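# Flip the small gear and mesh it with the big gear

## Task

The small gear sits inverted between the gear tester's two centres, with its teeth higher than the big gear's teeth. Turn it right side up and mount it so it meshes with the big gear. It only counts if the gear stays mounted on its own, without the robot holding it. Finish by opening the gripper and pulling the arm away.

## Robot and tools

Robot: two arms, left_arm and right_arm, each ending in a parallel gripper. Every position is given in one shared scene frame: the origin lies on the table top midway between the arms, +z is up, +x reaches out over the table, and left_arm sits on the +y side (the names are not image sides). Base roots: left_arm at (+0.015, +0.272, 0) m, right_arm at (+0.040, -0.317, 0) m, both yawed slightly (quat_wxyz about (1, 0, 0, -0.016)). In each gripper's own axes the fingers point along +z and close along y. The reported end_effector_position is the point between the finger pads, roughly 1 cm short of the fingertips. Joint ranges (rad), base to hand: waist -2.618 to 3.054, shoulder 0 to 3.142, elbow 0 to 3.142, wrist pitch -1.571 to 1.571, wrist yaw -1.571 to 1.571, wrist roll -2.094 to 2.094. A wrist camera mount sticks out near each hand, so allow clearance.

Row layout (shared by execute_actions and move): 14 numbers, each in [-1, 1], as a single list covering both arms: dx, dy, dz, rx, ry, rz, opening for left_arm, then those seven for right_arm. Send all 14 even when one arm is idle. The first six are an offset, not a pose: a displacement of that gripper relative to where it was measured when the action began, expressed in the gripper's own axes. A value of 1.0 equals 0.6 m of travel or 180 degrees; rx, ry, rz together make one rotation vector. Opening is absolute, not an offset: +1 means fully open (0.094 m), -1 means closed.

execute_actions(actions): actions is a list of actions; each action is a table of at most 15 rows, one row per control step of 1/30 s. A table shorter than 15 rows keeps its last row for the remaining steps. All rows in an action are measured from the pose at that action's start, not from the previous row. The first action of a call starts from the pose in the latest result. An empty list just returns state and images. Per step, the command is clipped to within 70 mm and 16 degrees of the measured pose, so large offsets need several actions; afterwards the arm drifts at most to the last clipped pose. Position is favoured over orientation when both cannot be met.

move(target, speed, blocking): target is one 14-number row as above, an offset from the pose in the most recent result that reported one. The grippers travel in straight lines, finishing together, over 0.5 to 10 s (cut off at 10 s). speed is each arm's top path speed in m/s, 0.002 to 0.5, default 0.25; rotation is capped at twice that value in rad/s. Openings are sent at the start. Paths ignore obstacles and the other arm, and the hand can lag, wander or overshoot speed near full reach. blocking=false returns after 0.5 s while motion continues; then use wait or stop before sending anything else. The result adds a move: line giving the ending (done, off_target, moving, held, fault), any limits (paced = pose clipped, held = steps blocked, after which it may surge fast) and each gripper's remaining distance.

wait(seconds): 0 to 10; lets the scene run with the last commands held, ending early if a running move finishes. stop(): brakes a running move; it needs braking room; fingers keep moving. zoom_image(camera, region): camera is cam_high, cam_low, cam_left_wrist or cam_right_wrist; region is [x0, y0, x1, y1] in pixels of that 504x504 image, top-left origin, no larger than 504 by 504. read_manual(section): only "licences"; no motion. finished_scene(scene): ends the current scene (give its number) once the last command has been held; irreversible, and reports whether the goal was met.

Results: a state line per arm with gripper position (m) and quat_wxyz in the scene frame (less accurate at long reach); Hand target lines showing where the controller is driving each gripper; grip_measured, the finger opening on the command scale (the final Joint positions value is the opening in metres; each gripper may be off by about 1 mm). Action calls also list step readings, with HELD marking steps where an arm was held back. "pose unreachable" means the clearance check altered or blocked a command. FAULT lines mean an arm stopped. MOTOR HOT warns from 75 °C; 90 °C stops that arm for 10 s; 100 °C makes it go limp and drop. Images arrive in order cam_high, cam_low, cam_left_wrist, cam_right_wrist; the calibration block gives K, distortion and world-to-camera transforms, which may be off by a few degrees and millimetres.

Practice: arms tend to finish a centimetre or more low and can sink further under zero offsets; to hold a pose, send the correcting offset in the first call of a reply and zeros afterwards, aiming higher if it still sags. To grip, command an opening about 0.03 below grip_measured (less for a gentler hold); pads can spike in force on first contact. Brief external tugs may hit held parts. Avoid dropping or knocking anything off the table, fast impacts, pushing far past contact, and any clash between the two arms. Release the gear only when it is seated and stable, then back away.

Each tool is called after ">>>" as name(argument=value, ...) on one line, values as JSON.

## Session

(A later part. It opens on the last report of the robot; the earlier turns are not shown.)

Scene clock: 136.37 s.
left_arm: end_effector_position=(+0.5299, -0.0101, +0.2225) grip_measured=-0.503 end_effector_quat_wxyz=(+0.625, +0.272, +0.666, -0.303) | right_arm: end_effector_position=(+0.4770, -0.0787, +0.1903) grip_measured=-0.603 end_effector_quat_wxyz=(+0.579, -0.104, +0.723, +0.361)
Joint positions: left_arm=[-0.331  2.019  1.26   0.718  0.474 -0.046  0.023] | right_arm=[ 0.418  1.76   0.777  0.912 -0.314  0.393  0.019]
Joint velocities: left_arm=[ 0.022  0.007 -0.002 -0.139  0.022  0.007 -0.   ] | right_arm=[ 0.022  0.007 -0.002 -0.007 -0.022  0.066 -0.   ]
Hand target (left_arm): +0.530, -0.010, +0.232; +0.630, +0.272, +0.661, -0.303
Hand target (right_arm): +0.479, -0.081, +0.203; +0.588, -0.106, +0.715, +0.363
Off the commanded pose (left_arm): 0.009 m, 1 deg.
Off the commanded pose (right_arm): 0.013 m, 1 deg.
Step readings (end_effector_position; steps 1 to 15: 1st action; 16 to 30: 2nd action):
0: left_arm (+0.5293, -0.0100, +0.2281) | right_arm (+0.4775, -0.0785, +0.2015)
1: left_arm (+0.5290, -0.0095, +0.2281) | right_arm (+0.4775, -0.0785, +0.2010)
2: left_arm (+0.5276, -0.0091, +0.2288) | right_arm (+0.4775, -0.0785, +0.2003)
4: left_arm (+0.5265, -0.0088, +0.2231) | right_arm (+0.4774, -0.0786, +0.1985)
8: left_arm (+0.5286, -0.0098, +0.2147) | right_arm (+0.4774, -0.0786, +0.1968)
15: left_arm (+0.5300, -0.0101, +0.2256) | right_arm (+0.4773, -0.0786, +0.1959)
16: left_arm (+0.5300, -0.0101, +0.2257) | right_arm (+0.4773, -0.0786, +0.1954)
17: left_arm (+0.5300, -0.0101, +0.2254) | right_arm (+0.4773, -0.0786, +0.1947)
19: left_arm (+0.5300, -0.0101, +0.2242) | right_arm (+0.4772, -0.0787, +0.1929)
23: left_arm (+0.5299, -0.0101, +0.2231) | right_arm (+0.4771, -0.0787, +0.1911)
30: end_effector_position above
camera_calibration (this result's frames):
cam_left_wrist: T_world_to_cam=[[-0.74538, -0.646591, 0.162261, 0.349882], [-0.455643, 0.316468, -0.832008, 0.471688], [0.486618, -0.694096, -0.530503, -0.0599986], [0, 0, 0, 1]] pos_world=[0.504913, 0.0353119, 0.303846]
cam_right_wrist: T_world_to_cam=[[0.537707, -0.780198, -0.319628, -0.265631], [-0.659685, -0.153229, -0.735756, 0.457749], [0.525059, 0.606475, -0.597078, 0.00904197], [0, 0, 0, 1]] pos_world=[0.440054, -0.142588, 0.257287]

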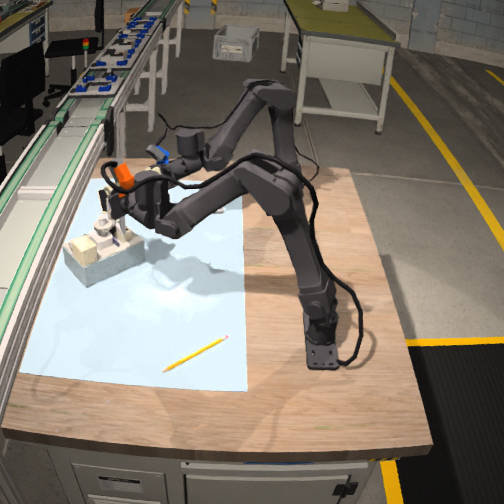

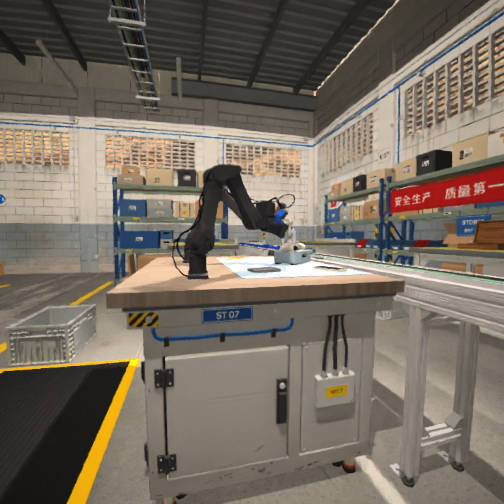

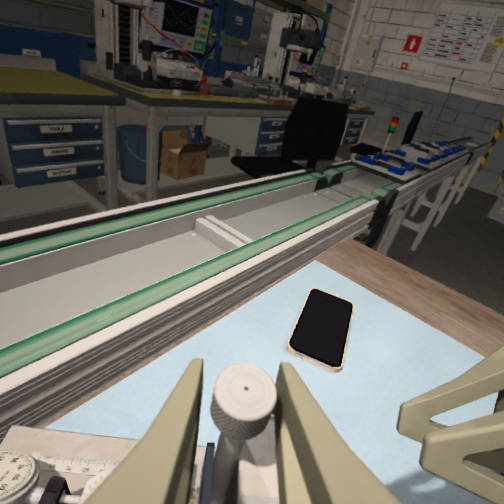

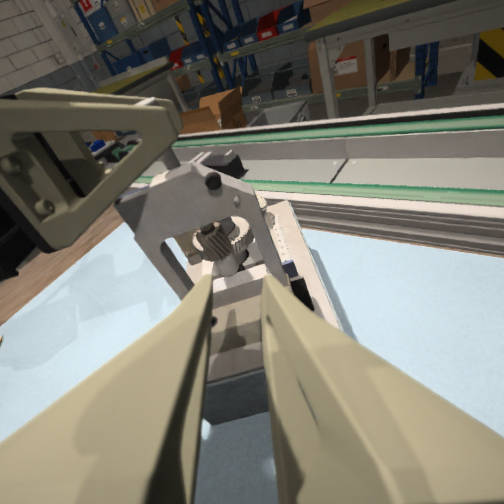

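>>> wait(seconds=8)

>>> execute_actions(actions=[[[-0.012,0,0,0,-0.005,0,-0.78,-0.02,0,0,0,-0.006,0,-0.6]]])

>>> wait(seconds=6)

>>> move(target=[-0.05,0,0,0,-0.035,0,-0.78,-0.02,0,0,0,-0.006,0,-0.6], speed=0.003)

Scene clock: 144.60 s.
left_arm: end_effector_position=(+0.5299, -0.0101, +0.2224) grip_measured=-0.503 end_effector_quat_wxyz=(+0.625, +0.272, +0.666, -0.303) | right_arm: end_effector_position=(+0.4770, -0.0787, +0.1901) grip_measured=-0.603 end_effector_quat_wxyz=(+0.579, -0.104, +0.723, +0.361)
Joint positions: left_arm=[-0.331  2.019  1.26   0.718  0.474 -0.046  0.023] | right_arm=[ 0.418  1.76   0.777  0.911 -0.314  0.393  0.019]
Joint velocities: left_arm=[-0.017 -0.007 -0.012  0.022 -0.007 -0.022  0.   ] | right_arm=[-0.032  0.012  0.002 -0.022 -0.022 -0.037  0.001]
Hand target (left_arm): +0.530, -0.010, +0.232; +0.630, +0.272, +0.661, -0.303
Hand target (right_arm): +0.479, -0.081, +0.203; +0.588, -0.106, +0.715, +0.363
Off the commanded pose (left_arm): 0.009 m, 1 deg.
Off the commanded pose (right_arm): 0.013 m, 1 deg.
wait: 8.00 s; at rest from the start
camera_calibration (this result's frames):
cam_left_wrist: T_world_to_cam=[[-0.745322, -0.646613, 0.162439, 0.349824], [-0.45594, 0.316581, -0.831803, 0.471726], [0.486429, -0.694024, -0.530771, -0.0598819], [0, 0, 0, 1]] pos_world=[0.504939, 0.0353021, 0.303774]
cam_right_wrist: T_world_to_cam=[[0.537481, -0.78029, -0.319784, -0.265556], [-0.660205, -0.153441, -0.735245, 0.45774], [0.524637, 0.606303, -0.597623, 0.00923392], [0, 0, 0, 1]] pos_world=[0.440089, -0.142573, 0.257149]

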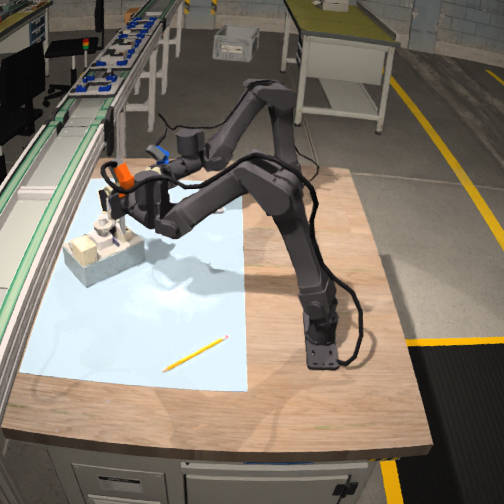

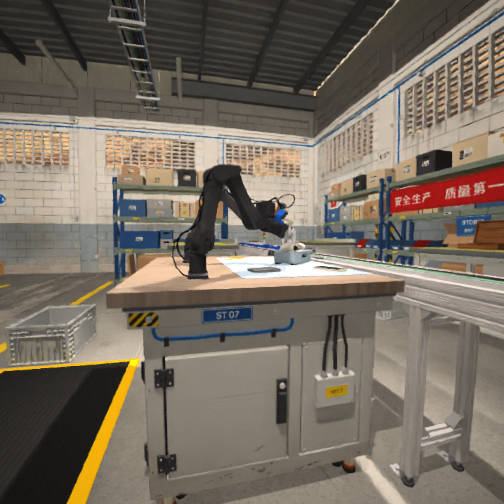

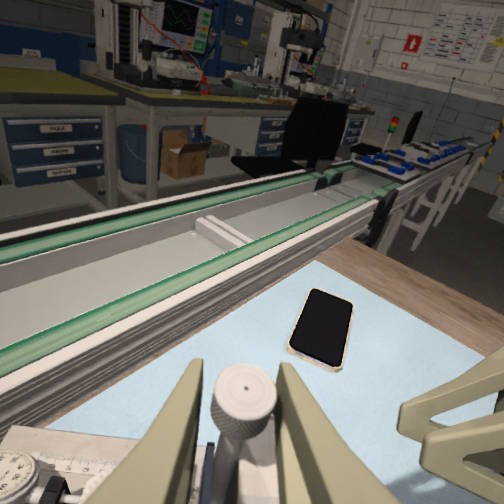

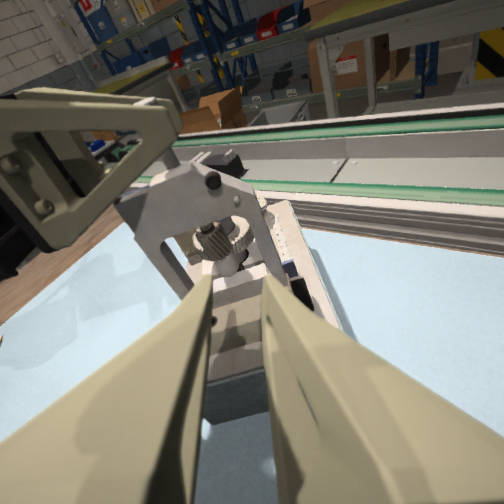

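Scene clock: 145.10 s.
left_arm: end_effector_position=(+0.5298, -0.0102, +0.2224) grip_measured=-0.699 end_effector_quat_wxyz=(+0.624, +0.272, +0.666, -0.303) | right_arm: end_effector_position=(+0.4769, -0.0788, +0.1887) grip_measured=-0.603 end_effector_quat_wxyz=(+0.577, -0.104, +0.725, +0.361)
Joint positions: left_arm=[-0.331  2.019  1.26   0.718  0.475 -0.046  0.014] | right_arm=[ 0.418  1.76   0.777  0.905 -0.314  0.393  0.019]
Joint velocities: left_arm=[ 0.012  0.002 -0.027 -0.095 -0.066  0.051 -0.001] | right_arm=[-0.007  0.002 -0.002 -0.037 -0.022 -0.037  0.   ]
Hand target (left_arm): +0.530, -0.010, +0.230; +0.630, +0.269, +0.661, -0.305
Hand target (right_arm): +0.481, -0.082, +0.201; +0.586, -0.101, +0.718, +0.362
Off the commanded pose (left_arm): 0.007 m, 1 deg.
Off the commanded pose (right_arm): 0.013 m, 1 deg.
Step readings (end_effector_position):
0: left_arm (+0.5299, -0.0101, +0.2224) | right_arm (+0.4770, -0.0787, +0.1901)
1: left_arm (+0.5299, -0.0101, +0.2224) | right_arm (+0.4770, -0.0787, +0.1899)
2: left_arm (+0.5298, -0.0102, +0.2224) | right_arm (+0.4770, -0.0787, +0.1898)
4: left_arm (+0.5298, -0.0102, +0.2224) | right_arm (+0.4770, -0.0788, +0.1893)
8: left_arm (+0.5298, -0.0102, +0.2224) | right_arm (+0.4769, -0.0788, +0.1888)
15: end_effector_position above
camera_calibration (this result's frames):
cam_left_wrist: T_world_to_cam=[[-0.745758, -0.646009, 0.162842, 0.349837], [-0.455948, 0.316686, -0.831758, 0.471706], [0.485753, -0.694538, -0.530718, -0.0595534], [0, 0, 0, 1]] pos_world=[0.504896, 0.035253, 0.303771]
cam_right_wrist: T_world_to_cam=[[0.53567, -0.781027, -0.321021, -0.264961], [-0.66435, -0.155128, -0.731146, 0.457663], [0.521246, 0.604923, -0.601973, 0.0107694], [0, 0, 0, 1]] pos_world=[0.440367, -0.142461, 0.256043]

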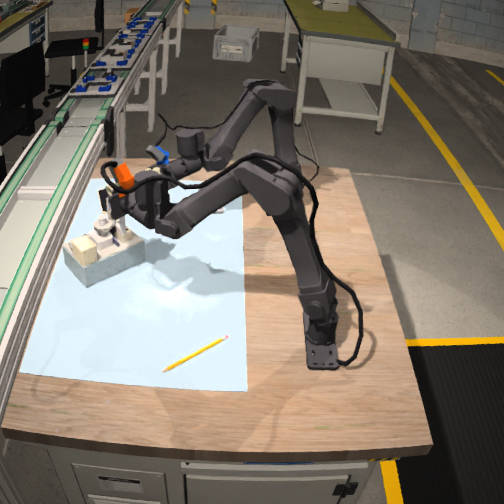

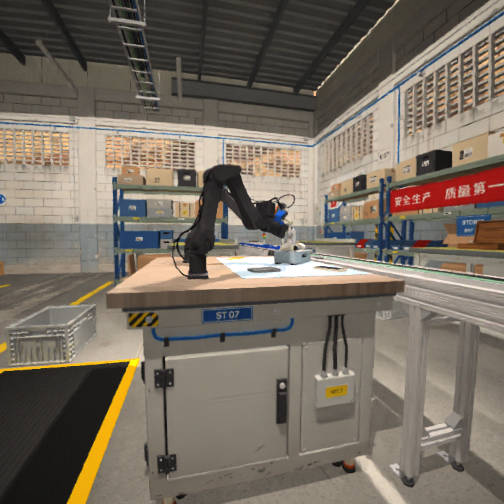

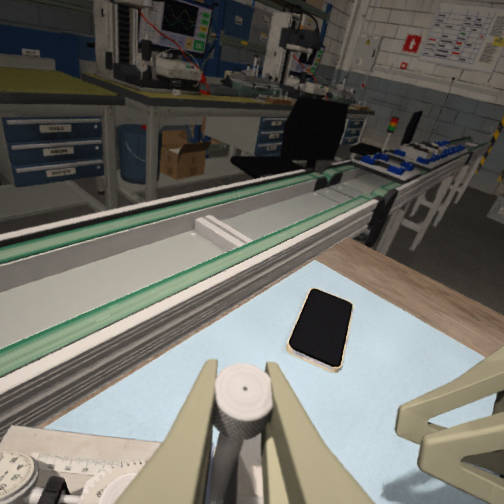

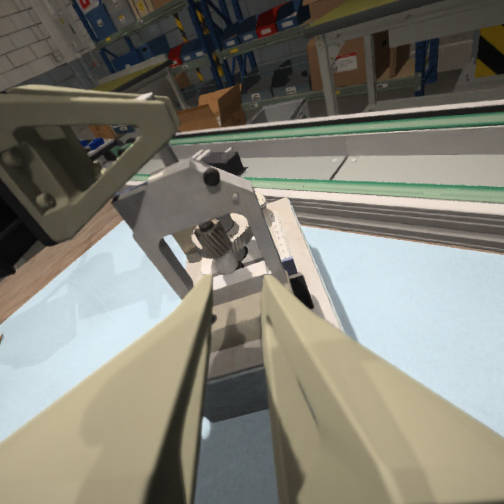

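Scene clock: 151.10 s.
left_arm: end_effector_position=(+0.5298, -0.0102, +0.2224) grip_measured=-0.699 end_effector_quat_wxyz=(+0.624, +0.272, +0.666, -0.303) | right_arm: end_effector_position=(+0.4769, -0.0788, +0.1886) grip_measured=-0.603 end_effector_quat_wxyz=(+0.577, -0.104, +0.726, +0.361)
Joint positions: left_arm=[-0.331  2.019  1.26   0.718  0.475 -0.046  0.014] | right_arm=[ 0.418  1.76   0.777  0.905 -0.314  0.393  0.019]
Joint velocities: left_arm=[ 0.007 -0.007 -0.002 -0.051  0.051 -0.081  0.001] | right_arm=[ 0.002 -0.022 -0.007  0.037 -0.007 -0.037  0.   ]
Hand target (left_arm): +0.530, -0.010, +0.230; +0.630, +0.269, +0.661, -0.305
Hand target (right_arm): +0.481, -0.082, +0.201; +0.586, -0.101, +0.718, +0.362
Off the commanded pose (left_arm): 0.007 m, 1 deg.
Off the commanded pose (right_arm): 0.013 m, 1 deg.
wait: 6.00 s; at rest by 0.17 s
camera_calibration (this result's frames):
cam_left_wrist: T_world_to_cam=[[-0.745758, -0.646009, 0.162842, 0.349837], [-0.455948, 0.316686, -0.831758, 0.471706], [0.485753, -0.694538, -0.530718, -0.0595534], [0, 0, 0, 1]] pos_world=[0.504896, 0.035253, 0.303771]
cam_right_wrist: T_world_to_cam=[[0.535556, -0.781073, -0.321098, -0.264924], [-0.664608, -0.155233, -0.730889, 0.457658], [0.521033, 0.604837, -0.602244, 0.0108654], [0, 0, 0, 1]] pos_world=[0.440384, -0.142454, 0.255974]

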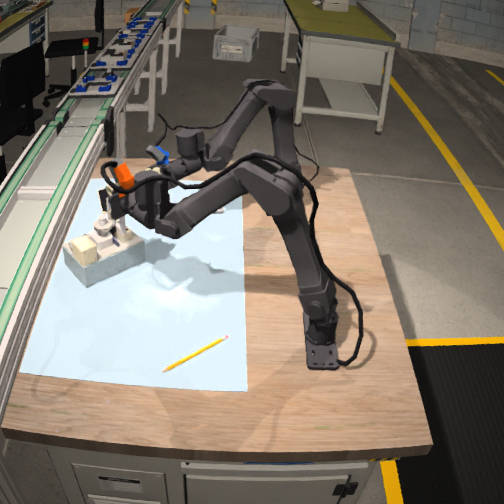

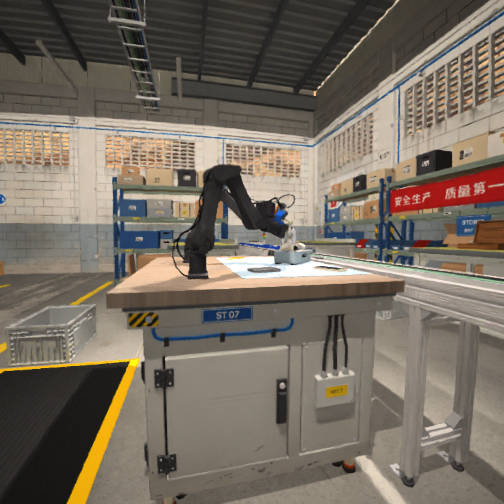

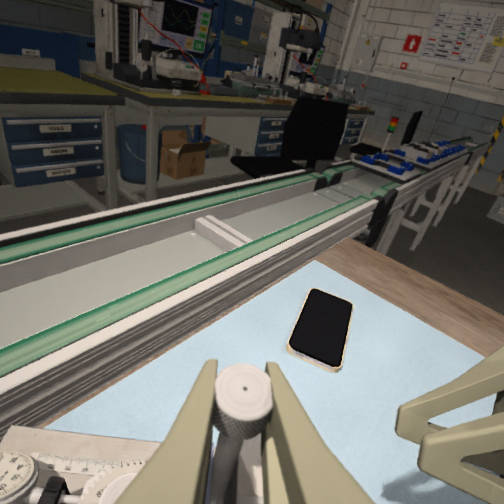

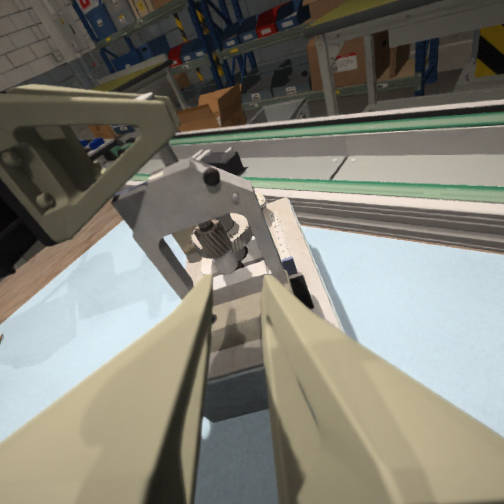

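Scene clock: 161.30 s.
left_arm: end_effector_position=(+0.5298, -0.0102, +0.2233) grip_measured=-0.699 end_effector_quat_wxyz=(+0.625, +0.269, +0.666, -0.306) | right_arm: end_effector_position=(+0.4769, -0.0788, +0.1885) grip_measured=-0.603 end_effector_quat_wxyz=(+0.577, -0.104, +0.726, +0.361)
Joint positions: left_arm=[-0.331  2.019  1.26   0.722  0.475 -0.054  0.014] | right_arm=[ 0.418  1.76   0.777  0.904 -0.314  0.393  0.019]
Joint velocities: left_arm=[-0.002  0.002 -0.012  0.022 -0.022  0.022 -0.001] | right_arm=[-0.002  0.002 -0.007  0.022 -0.051 -0.066  0.   ]
Hand target (left_arm): +0.531, -0.010, +0.239; +0.644, +0.263, +0.648, -0.311
Hand target (right_arm): +0.479, -0.080, +0.195; +0.581, -0.102, +0.722, +0.361
Off the commanded pose (left_arm): 0.029 m, 6 deg.
Off the commanded pose (right_arm): 0.012 m, 1 deg.
move: off_target (left_arm, right_arm; path cut at 10 s)
camera_calibration (this result's frames):
cam_left_wrist: T_world_to_cam=[[-0.74524, -0.645134, 0.16858, 0.348164], [-0.457788, 0.311198, -0.832818, 0.473606], [0.484817, -0.697823, -0.527252, -0.0594259], [0, 0, 0, 1]] pos_world=[0.505087, 0.0357585, 0.304401]
cam_right_wrist: T_world_to_cam=[[0.535443, -0.78112, -0.321175, -0.264887], [-0.664867, -0.155338, -0.730632, 0.457653], [0.52082, 0.60475, -0.602515, 0.0109614], [0, 0, 0, 1]] pos_world=[0.440401, -0.142447, 0.255905]

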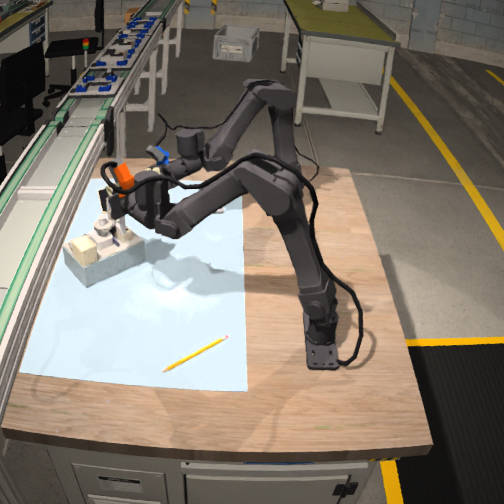

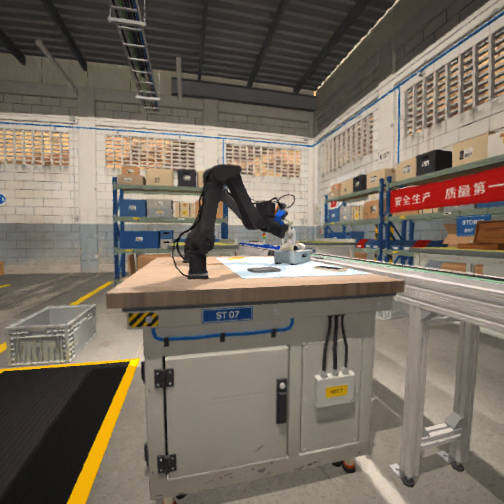

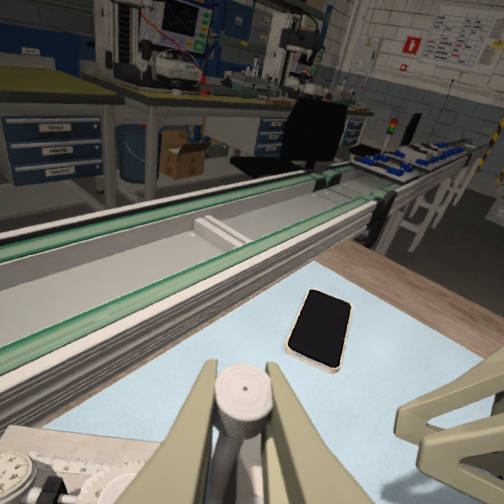

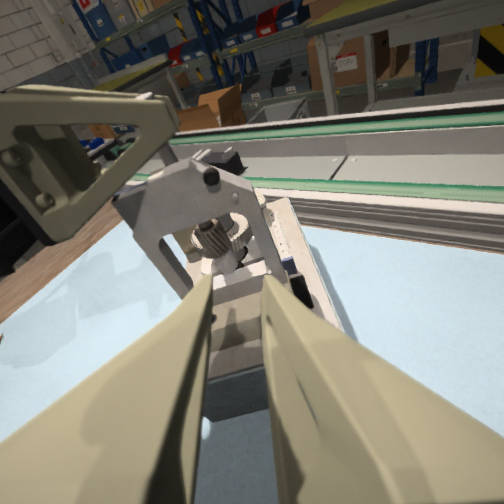

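>>> execute_actions(actions=[[[-0.04,0,0,0,-0.03,0,-0.78,-0.02,0,0,0,-0.006,0,-0.6]],[[0.02,0,0,0,0.02,0,-0.78,-0.02,0,0,0,-0.006,0,-0.6]],[[-0.05,0,0,0,-0.035,0,-0.78,-0.02,0,0,0,-0.006,0,-0.6]],[[-0.05,0,0,0,-0.035,0,-0.78,-0.02,0,0,0,-0.006,0,-0.6]]])

Scene clock: 163.53 s.
left_arm: end_effector_position=(+0.5301, -0.0107, +0.2238) grip_measured=-0.699 end_effector_quat_wxyz=(+0.637, +0.259, +0.652, -0.319) | right_arm: end_effector_position=(+0.4764, -0.0790, +0.1826) grip_measured=-0.603 end_effector_quat_wxyz=(+0.568, -0.102, +0.734, +0.359)
Joint positions: left_arm=[-0.331  2.043  1.244  0.816  0.478 -0.094  0.014] | right_arm=[ 0.418  1.76   0.777  0.88  -0.314  0.393  0.019]
Joint velocities: left_arm=[-0.012  0.002 -0.017  0.007 -0.037  0.022 -0.   ] | right_arm=[ 0.012 -0.007  0.007  0.051 -0.051 -0.022 -0.001]
Hand target (left_arm): +0.531, -0.008, +0.253; +0.668, +0.247, +0.621, -0.328
Hand target (right_arm): +0.480, -0.082, +0.195; +0.577, -0.100, +0.726, +0.360
Off the commanded pose (left_arm): 0.030 m, 5 deg.
Off the commanded pose (right_arm): 0.013 m, 1 deg.
Step readings (end_effector_position; steps 1 to 15: 1st action; 16 to 30: 2nd action; 31 to 45: 3rd action; 46 to 60: 4th action):
0: left_arm (+0.5298, -0.0102, +0.2233) | right_arm (+0.4769, -0.0788, +0.1885)
1: left_arm (+0.5300, -0.0102, +0.2232) | right_arm (+0.4769, -0.0788, +0.1883)
2: left_arm (+0.5300, -0.0104, +0.2233) | right_arm (+0.4769, -0.0788, +0.1881)
4: left_arm (+0.5299, -0.0105, +0.2234) | right_arm (+0.4768, -0.0788, +0.1877)
8: left_arm (+0.5299, -0.0105, +0.2233) | right_arm (+0.4768, -0.0788, +0.1872)
15: left_arm (+0.5300, -0.0105, +0.2235) | right_arm (+0.4768, -0.0788, +0.1870)
16: left_arm (+0.5299, -0.0106, +0.2218) | right_arm (+0.4768, -0.0788, +0.1869)
17: left_arm (+0.5299, -0.0106, +0.2207) | right_arm (+0.4768, -0.0788, +0.1867)
19: left_arm (+0.5299, -0.0106, +0.2207) | right_arm (+0.4767, -0.0789, +0.1862)
23: left_arm (+0.5299, -0.0106, +0.2207) | right_arm (+0.4767, -0.0789, +0.1857)
30: left_arm (+0.5299, -0.0106, +0.2207) | right_arm (+0.4767, -0.0789, +0.1856)
31: left_arm (+0.5300, -0.0105, +0.2229) | right_arm (+0.4767, -0.0789, +0.1855)
32: left_arm (+0.5301, -0.0107, +0.2236) | right_arm (+0.4766, -0.0789, +0.1852)
34: left_arm (+0.5300, -0.0107, +0.2236) | right_arm (+0.4766, -0.0789, +0.1847)
38: left_arm (+0.5300, -0.0107, +0.2236) | right_arm (+0.4765, -0.0789, +0.1843)
45: left_arm (+0.5300, -0.0107, +0.2237) | right_arm (+0.4765, -0.0789, +0.1841)
46: left_arm (+0.5300, -0.0107, +0.2238) | right_arm (+0.4765, -0.0789, +0.1839)
47: left_arm (+0.5300, -0.0107, +0.2237) | right_arm (+0.4765, -0.0789, +0.1837)
49: left_arm (+0.5300, -0.0107, +0.2237) | right_arm (+0.4765, -0.0790, +0.1833)
53: left_arm (+0.5301, -0.0107, +0.2239) | right_arm (+0.4764, -0.0790, +0.1828)
60: end_effector_position above
camera_calibration (this result's frames):
cam_left_wrist: T_world_to_cam=[[-0.750248, -0.635355, 0.182897, 0.347455], [-0.44019, 0.273607, -0.855203, 0.46959], [0.493316, -0.722124, -0.48495, -0.0738713], [0, 0, 0, 1]] pos_world=[0.503828, 0.03893, 0.302222]
cam_right_wrist: T_world_to_cam=[[0.528125, -0.784098, -0.325998, -0.26252], [-0.681201, -0.161985, -0.713951, 0.457239], [0.507, 0.599126, -0.619676, 0.017102], [0, 0, 0, 1]] pos_world=[0.441445, -0.142022, 0.251463]

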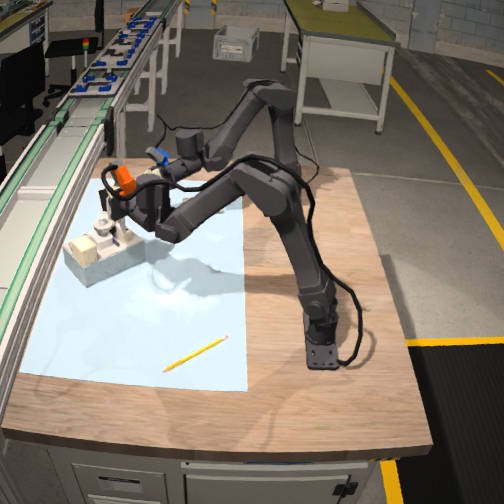

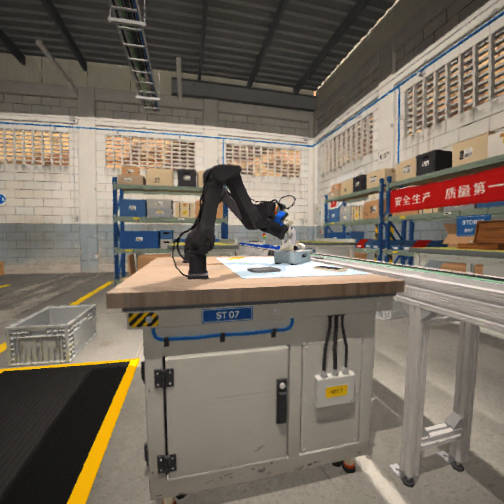

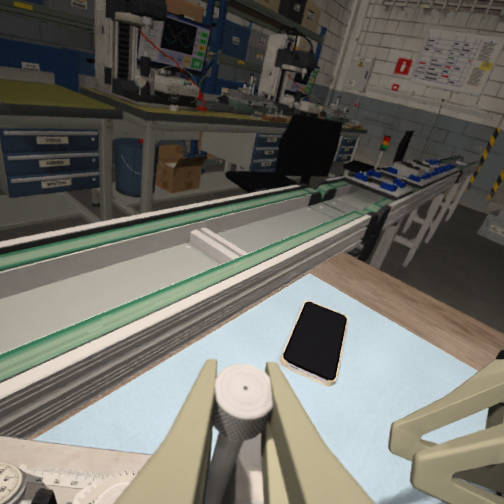

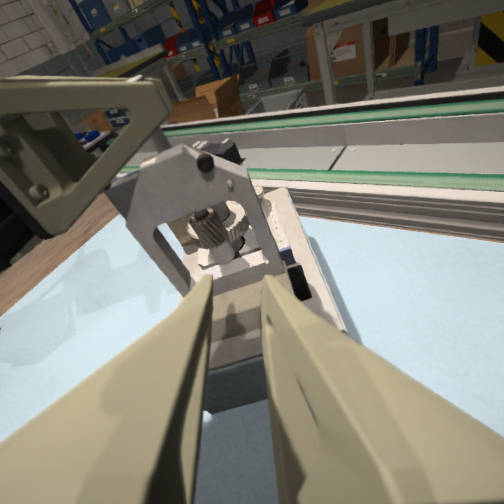

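>>> execute_actions(actions=[[[0.025,0,0,0,0.025,0,-0.78,-0.02,0,0,0,-0.006,0,-0.6]]])

>>> wait(seconds=6)

>>> execute_actions(actions=[[[-0.05,0,0,0,-0.02,0,-0.78,-0.02,0,0,0,-0.006,0,-0.6]],[[-0.03,0,0,0,-0.01,0,-0.78,-0.02,0,0,0,-0.006,0,-0.6]]])

Scene clock: 164.23 s.
left_arm: end_effector_position=(+0.5299, -0.0107, +0.2207) grip_measured=-0.699 end_effector_quat_wxyz=(+0.636, +0.269, +0.654, -0.309) | right_arm: end_effector_position=(+0.4763, -0.0790, +0.1812) grip_measured=-0.603 end_effector_quat_wxyz=(+0.566, -0.102, +0.736, +0.358)
Joint positions: left_arm=[-0.331  2.041  1.244  0.798  0.478 -0.062  0.014] | right_arm=[ 0.418  1.76   0.777  0.874 -0.314  0.393  0.019]
Joint velocities: left_arm=[-0.002  0.012  0.002  0.081 -0.11  -0.037 -0.001] | right_arm=[-0.002 -0.002  0.002  0.037  0.022  0.022 -0.001]
Hand target (left_arm): +0.529, -0.012, +0.209; +0.612, +0.271, +0.676, -0.309
Hand target (right_arm): +0.480, -0.082, +0.194; +0.575, -0.099, +0.728, +0.359
Off the commanded pose (left_arm): 0.012 m, 4 deg.
Off the commanded pose (right_arm): 0.013 m, 1 deg.
Step readings (end_effector_position):
0: left_arm (+0.5301, -0.0107, +0.2239) | right_arm (+0.4764, -0.0790, +0.1826)
1: left_arm (+0.5300, -0.0108, +0.2219) | right_arm (+0.4764, -0.0790, +0.1825)
2: left_arm (+0.5299, -0.0108, +0.2210) | right_arm (+0.4764, -0.0790, +0.1823)
4: left_arm (+0.5299, -0.0107, +0.2208) | right_arm (+0.4763, -0.0790, +0.1818)
8: left_arm (+0.5299, -0.0107, +0.2207) | right_arm (+0.4763, -0.0790, +0.1814)
15: end_effector_position above
camera_calibration (this result's frames):
cam_left_wrist: T_world_to_cam=[[-0.751513, -0.640148, 0.159495, 0.353729], [-0.433183, 0.296476, -0.851149, 0.462479], [0.497575, -0.70874, -0.500107, -0.0740332], [0, 0, 0, 1]] pos_world=[0.503007, 0.0368551, 0.300196]
cam_right_wrist: T_world_to_cam=[[0.526279, -0.784849, -0.327174, -0.261932], [-0.685225, -0.163623, -0.709714, 0.457111], [0.503485, 0.597695, -0.62391, 0.0186366], [0, 0, 0, 1]] pos_world=[0.44169, -0.141922, 0.250348]

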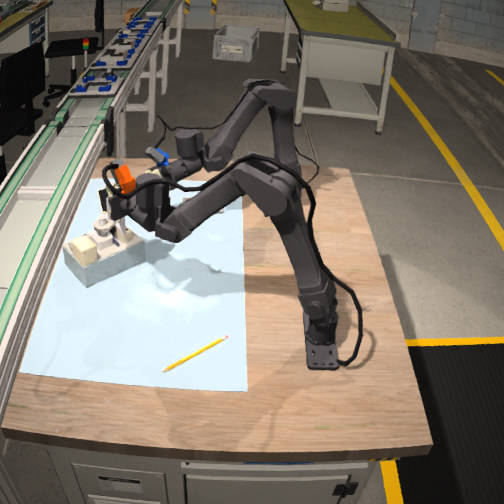

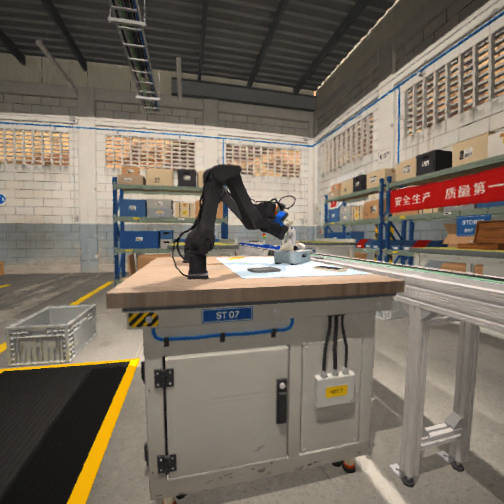

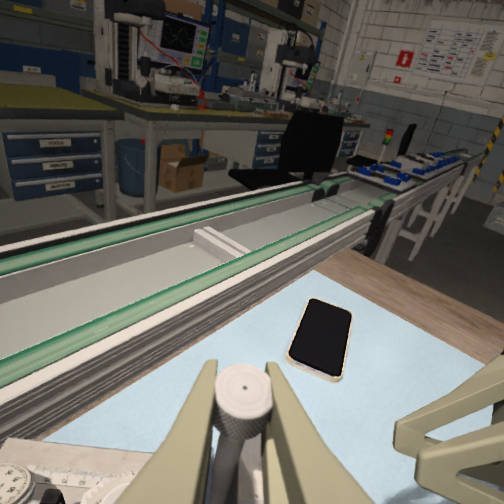

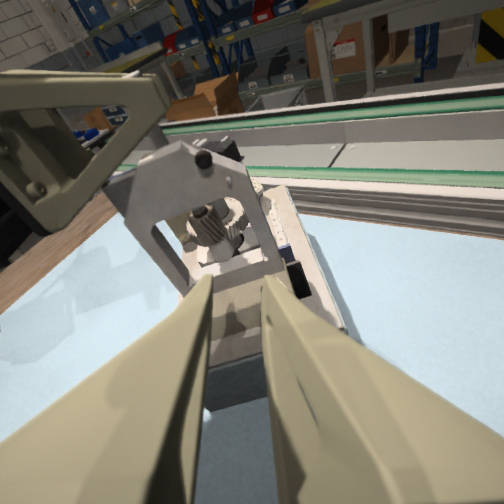

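Scene clock: 170.23 s.
left_arm: end_effector_position=(+0.5299, -0.0107, +0.2207) grip_measured=-0.699 end_effector_quat_wxyz=(+0.636, +0.269, +0.654, -0.309) | right_arm: end_effector_position=(+0.4762, -0.0790, +0.1811) grip_measured=-0.603 end_effector_quat_wxyz=(+0.566, -0.102, +0.736, +0.358)
Joint positions: left_arm=[-0.331  2.041  1.244  0.798  0.478 -0.062  0.014] | right_arm=[ 0.418  1.76   0.777  0.873 -0.314  0.393  0.019]
Joint velocities: left_arm=[ 0.002 -0.002  0.002 -0.007 -0.081 -0.007  0.001] | right_arm=[-0.002 -0.007 -0.012 -0.007  0.095 -0.051 -0.   ]
Hand target (left_arm): +0.529, -0.012, +0.209; +0.612, +0.271, +0.676, -0.309
Hand target (right_arm): +0.480, -0.082, +0.194; +0.575, -0.099, +0.728, +0.359
Off the commanded pose (left_arm): 0.012 m, 4 deg.
Off the commanded pose (right_arm): 0.013 m, 1 deg.
wait: 6.00 s; at rest by 0.17 s
camera_calibration (this result's frames):
cam_left_wrist: T_world_to_cam=[[-0.751513, -0.640148, 0.159495, 0.353729], [-0.433183, 0.296476, -0.851149, 0.462479], [0.497575, -0.70874, -0.500107, -0.0740332], [0, 0, 0, 1]] pos_world=[0.503007, 0.0368551, 0.300196]
cam_right_wrist: T_world_to_cam=[[0.526163, -0.784896, -0.327247, -0.261895], [-0.685476, -0.163725, -0.709448, 0.457103], [0.503265, 0.597605, -0.624173, 0.0187325], [0, 0, 0, 1]] pos_world=[0.441705, -0.141916, 0.250279]

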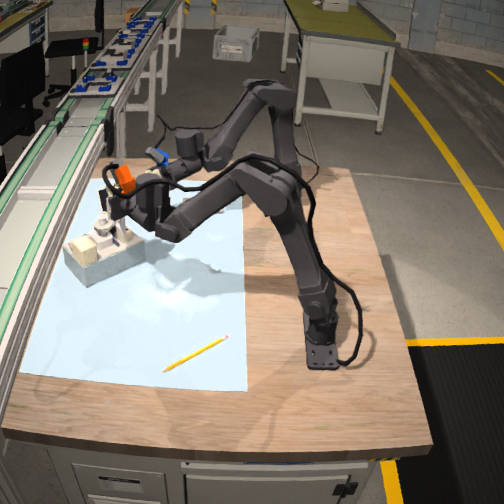

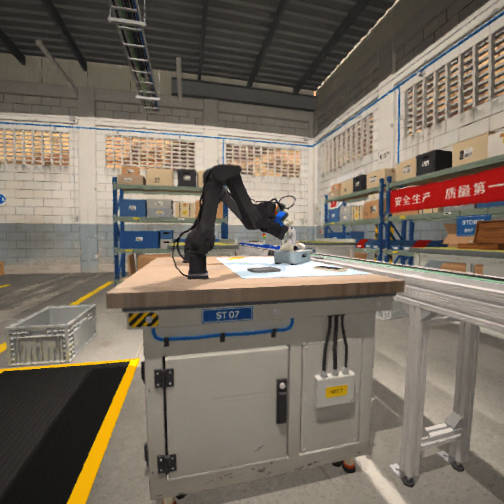

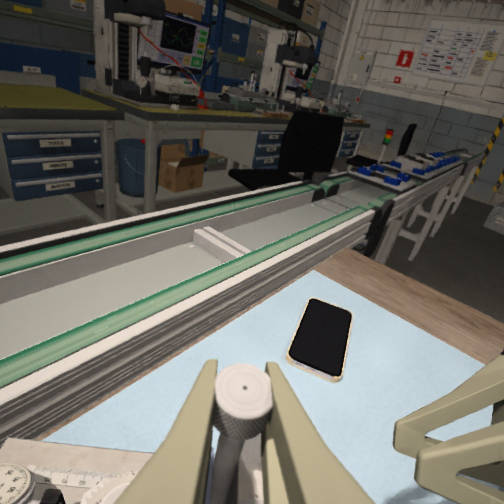

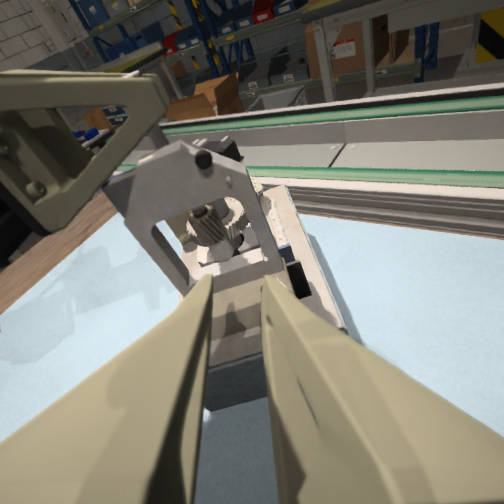

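Scene clock: 171.23 s.
left_arm: end_effector_position=(+0.5299, -0.0106, +0.2224) grip_measured=-0.699 end_effector_quat_wxyz=(+0.636, +0.265, +0.654, -0.312) | right_arm: end_effector_position=(+0.4759, -0.0792, +0.1782) grip_measured=-0.603 end_effector_quat_wxyz=(+0.561, -0.101, +0.740, +0.357)
Joint positions: left_arm=[-0.331  2.04   1.245  0.801  0.477 -0.074  0.014] | right_arm=[ 0.418  1.76   0.777  0.861 -0.314  0.393  0.019]
Joint velocities: left_arm=[-0.002 -0.017 -0.012  0.007 -0.066 -0.007 -0.   ] | right_arm=[-0.012 -0.017 -0.002 -0.022 -0.051  0.022 -0.001]
Hand target (left_arm): +0.531, -0.009, +0.240; +0.647, +0.260, +0.643, -0.317
Hand target (right_arm): +0.480, -0.082, +0.191; +0.570, -0.098, +0.733, +0.358
Off the commanded pose (left_arm): 0.018 m, 2 deg.
Off the commanded pose (right_arm): 0.013 m, 1 deg.
Step readings (end_effector_position; steps 1 to 15: 1st action; 16 to 30: 2nd action):
0: left_arm (+0.5299, -0.0107, +0.2207) | right_arm (+0.4762, -0.0790, +0.1811)
1: left_arm (+0.5300, -0.0106, +0.2223) | right_arm (+0.4762, -0.0791, +0.1810)
2: left_arm (+0.5299, -0.0106, +0.2224) | right_arm (+0.4762, -0.0791, +0.1808)
4: left_arm (+0.5299, -0.0106, +0.2224) | right_arm (+0.4762, -0.0791, +0.1803)
8: left_arm (+0.5299, -0.0106, +0.2224) | right_arm (+0.4761, -0.0791, +0.1799)
15: left_arm (+0.5299, -0.0106, +0.2224) | right_arm (+0.4761, -0.0791, +0.1796)
16: left_arm (+0.5299, -0.0106, +0.2224) | right_arm (+0.4761, -0.0791, +0.1796)
17: left_arm (+0.5299, -0.0106, +0.2224) | right_arm (+0.4761, -0.0791, +0.1794)
19: left_arm (+0.5299, -0.0106, +0.2224) | right_arm (+0.4760, -0.0791, +0.1788)
23: left_arm (+0.5299, -0.0106, +0.2224) | right_arm (+0.4759, -0.0792, +0.1784)
30: end_effector_position above
camera_calibration (this result's frames):
cam_left_wrist: T_world_to_cam=[[-0.750755, -0.638894, 0.167875, 0.351254], [-0.436064, 0.288426, -0.852443, 0.465711], [0.496201, -0.71318, -0.495135, -0.0735546], [0, 0, 0, 1]] pos_world=[0.503283, 0.0376332, 0.301606]
cam_right_wrist: T_world_to_cam=[[0.52245, -0.786407, -0.32956, -0.260722], [-0.693449, -0.16697, -0.700892, 0.456815], [0.49616, 0.594714, -0.632567, 0.0218003], [0, 0, 0, 1]] pos_world=[0.442176, -0.141724, 0.248044]

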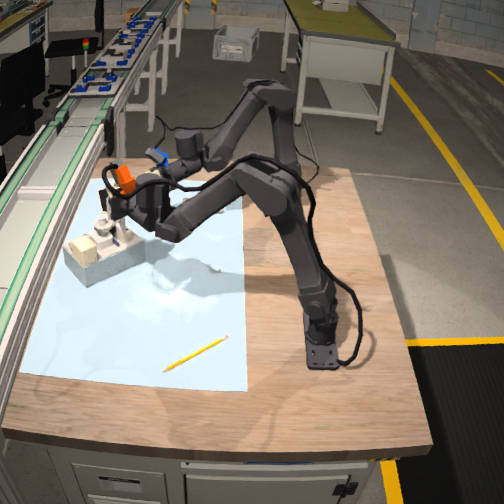

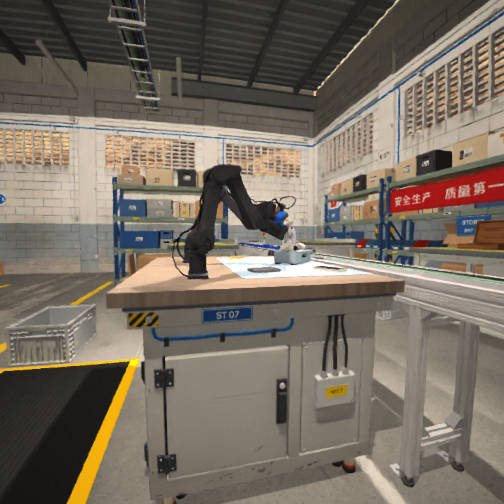

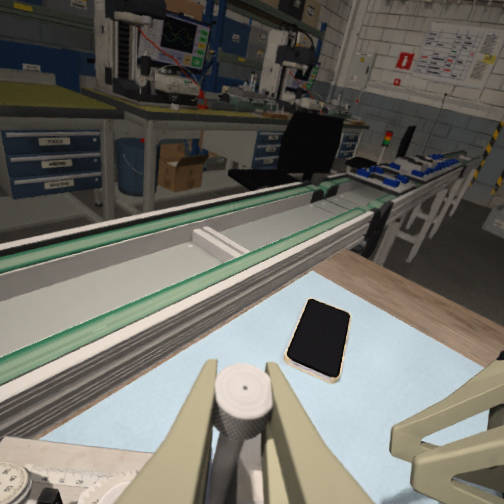

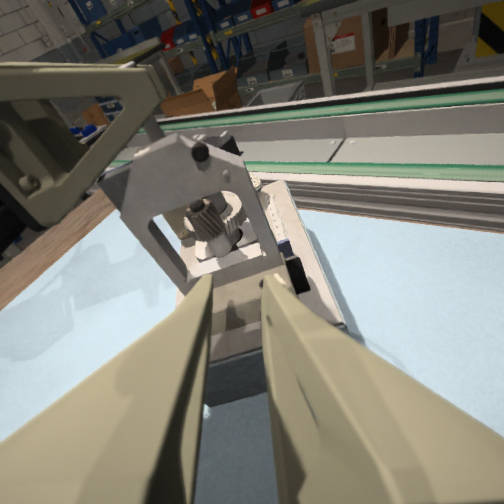

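>>> move(target=[-0.008,0,0,-0.2,0,0,-0.8,-0.1,0.03,0,0,0.05,0,-0.6], speed=0.15)

Scene clock: 174.40 s.
left_arm: end_effector_position=(+0.5293, -0.0077, +0.2219) grip_measured=-0.701 end_effector_quat_wxyz=(+0.683, +0.073, +0.719, -0.103) | right_arm: end_effector_position=(+0.4834, -0.0773, +0.2137) grip_measured=-0.603 end_effector_quat_wxyz=(+0.480, -0.123, +0.797, +0.345)
Joint positions: left_arm=[-0.573  1.989  1.224  0.717 -0.355 -0.065  0.014] | right_arm=[ 0.387  1.656  1.046  0.277 -0.4    0.337  0.019]
Joint velocities: left_arm=[ 0.007 -0.002 -0.002 -0.022 -0.007 -0.066  0.   ] | right_arm=[ 0.022 -0.012 -0.017  0.051  0.037 -0.037 -0.   ]
Hand target (left_arm): +0.528, -0.010, +0.227; +0.685, +0.059, +0.720, -0.093
Hand target (right_arm): +0.487, -0.081, +0.240; +0.502, -0.129, +0.782, +0.347
Off the commanded pose (left_arm): 0.006 m, 2 deg.
Off the commanded pose (right_arm): 0.027 m, 3 deg.
move: off_target (right_arm)
camera_calibration (this result's frames):
cam_left_wrist: T_world_to_cam=[[-0.260797, -0.954257, 0.146212, 0.0957979], [-0.559151, 0.0258467, -0.828663, 0.522028], [0.786978, -0.297867, -0.540315, -0.212097], [0, 0, 0, 1]] pos_world=[0.483792, 0.0147464, 0.303979]
cam_right_wrist: T_world_to_cam=[[0.517317, -0.785852, -0.33885, -0.246995], [-0.784563, -0.277347, -0.554563, 0.491429], [0.341826, 0.552734, -0.760027, 0.138023], [0, 0, 0, 1]] pos_world=[0.466151, -0.134095, 0.293735]

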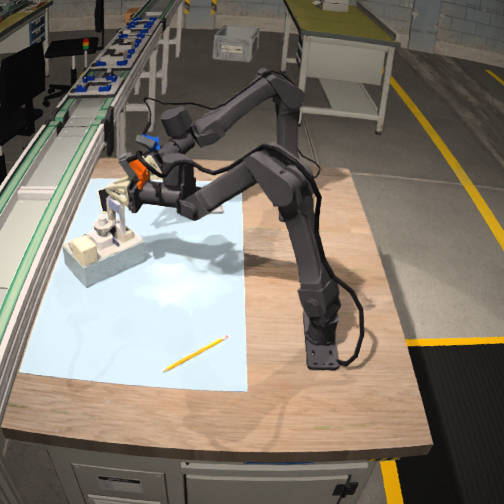

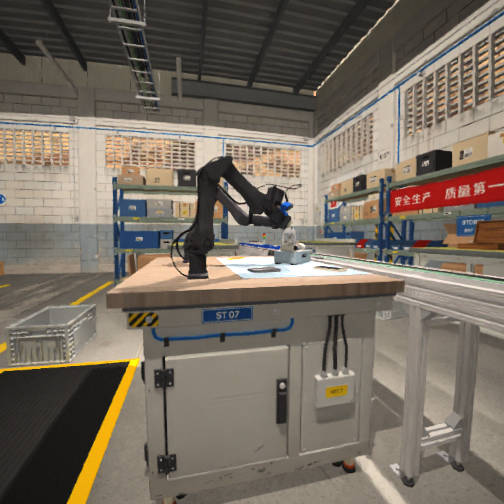

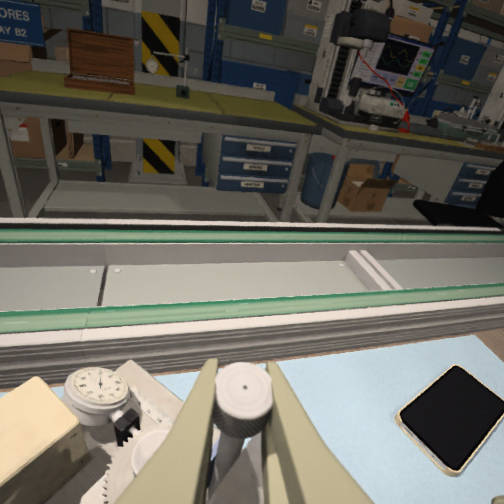

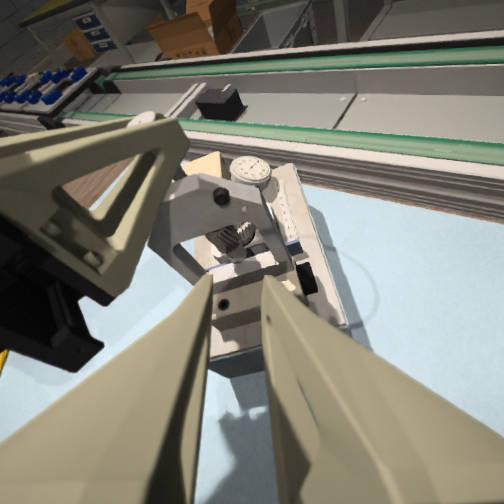

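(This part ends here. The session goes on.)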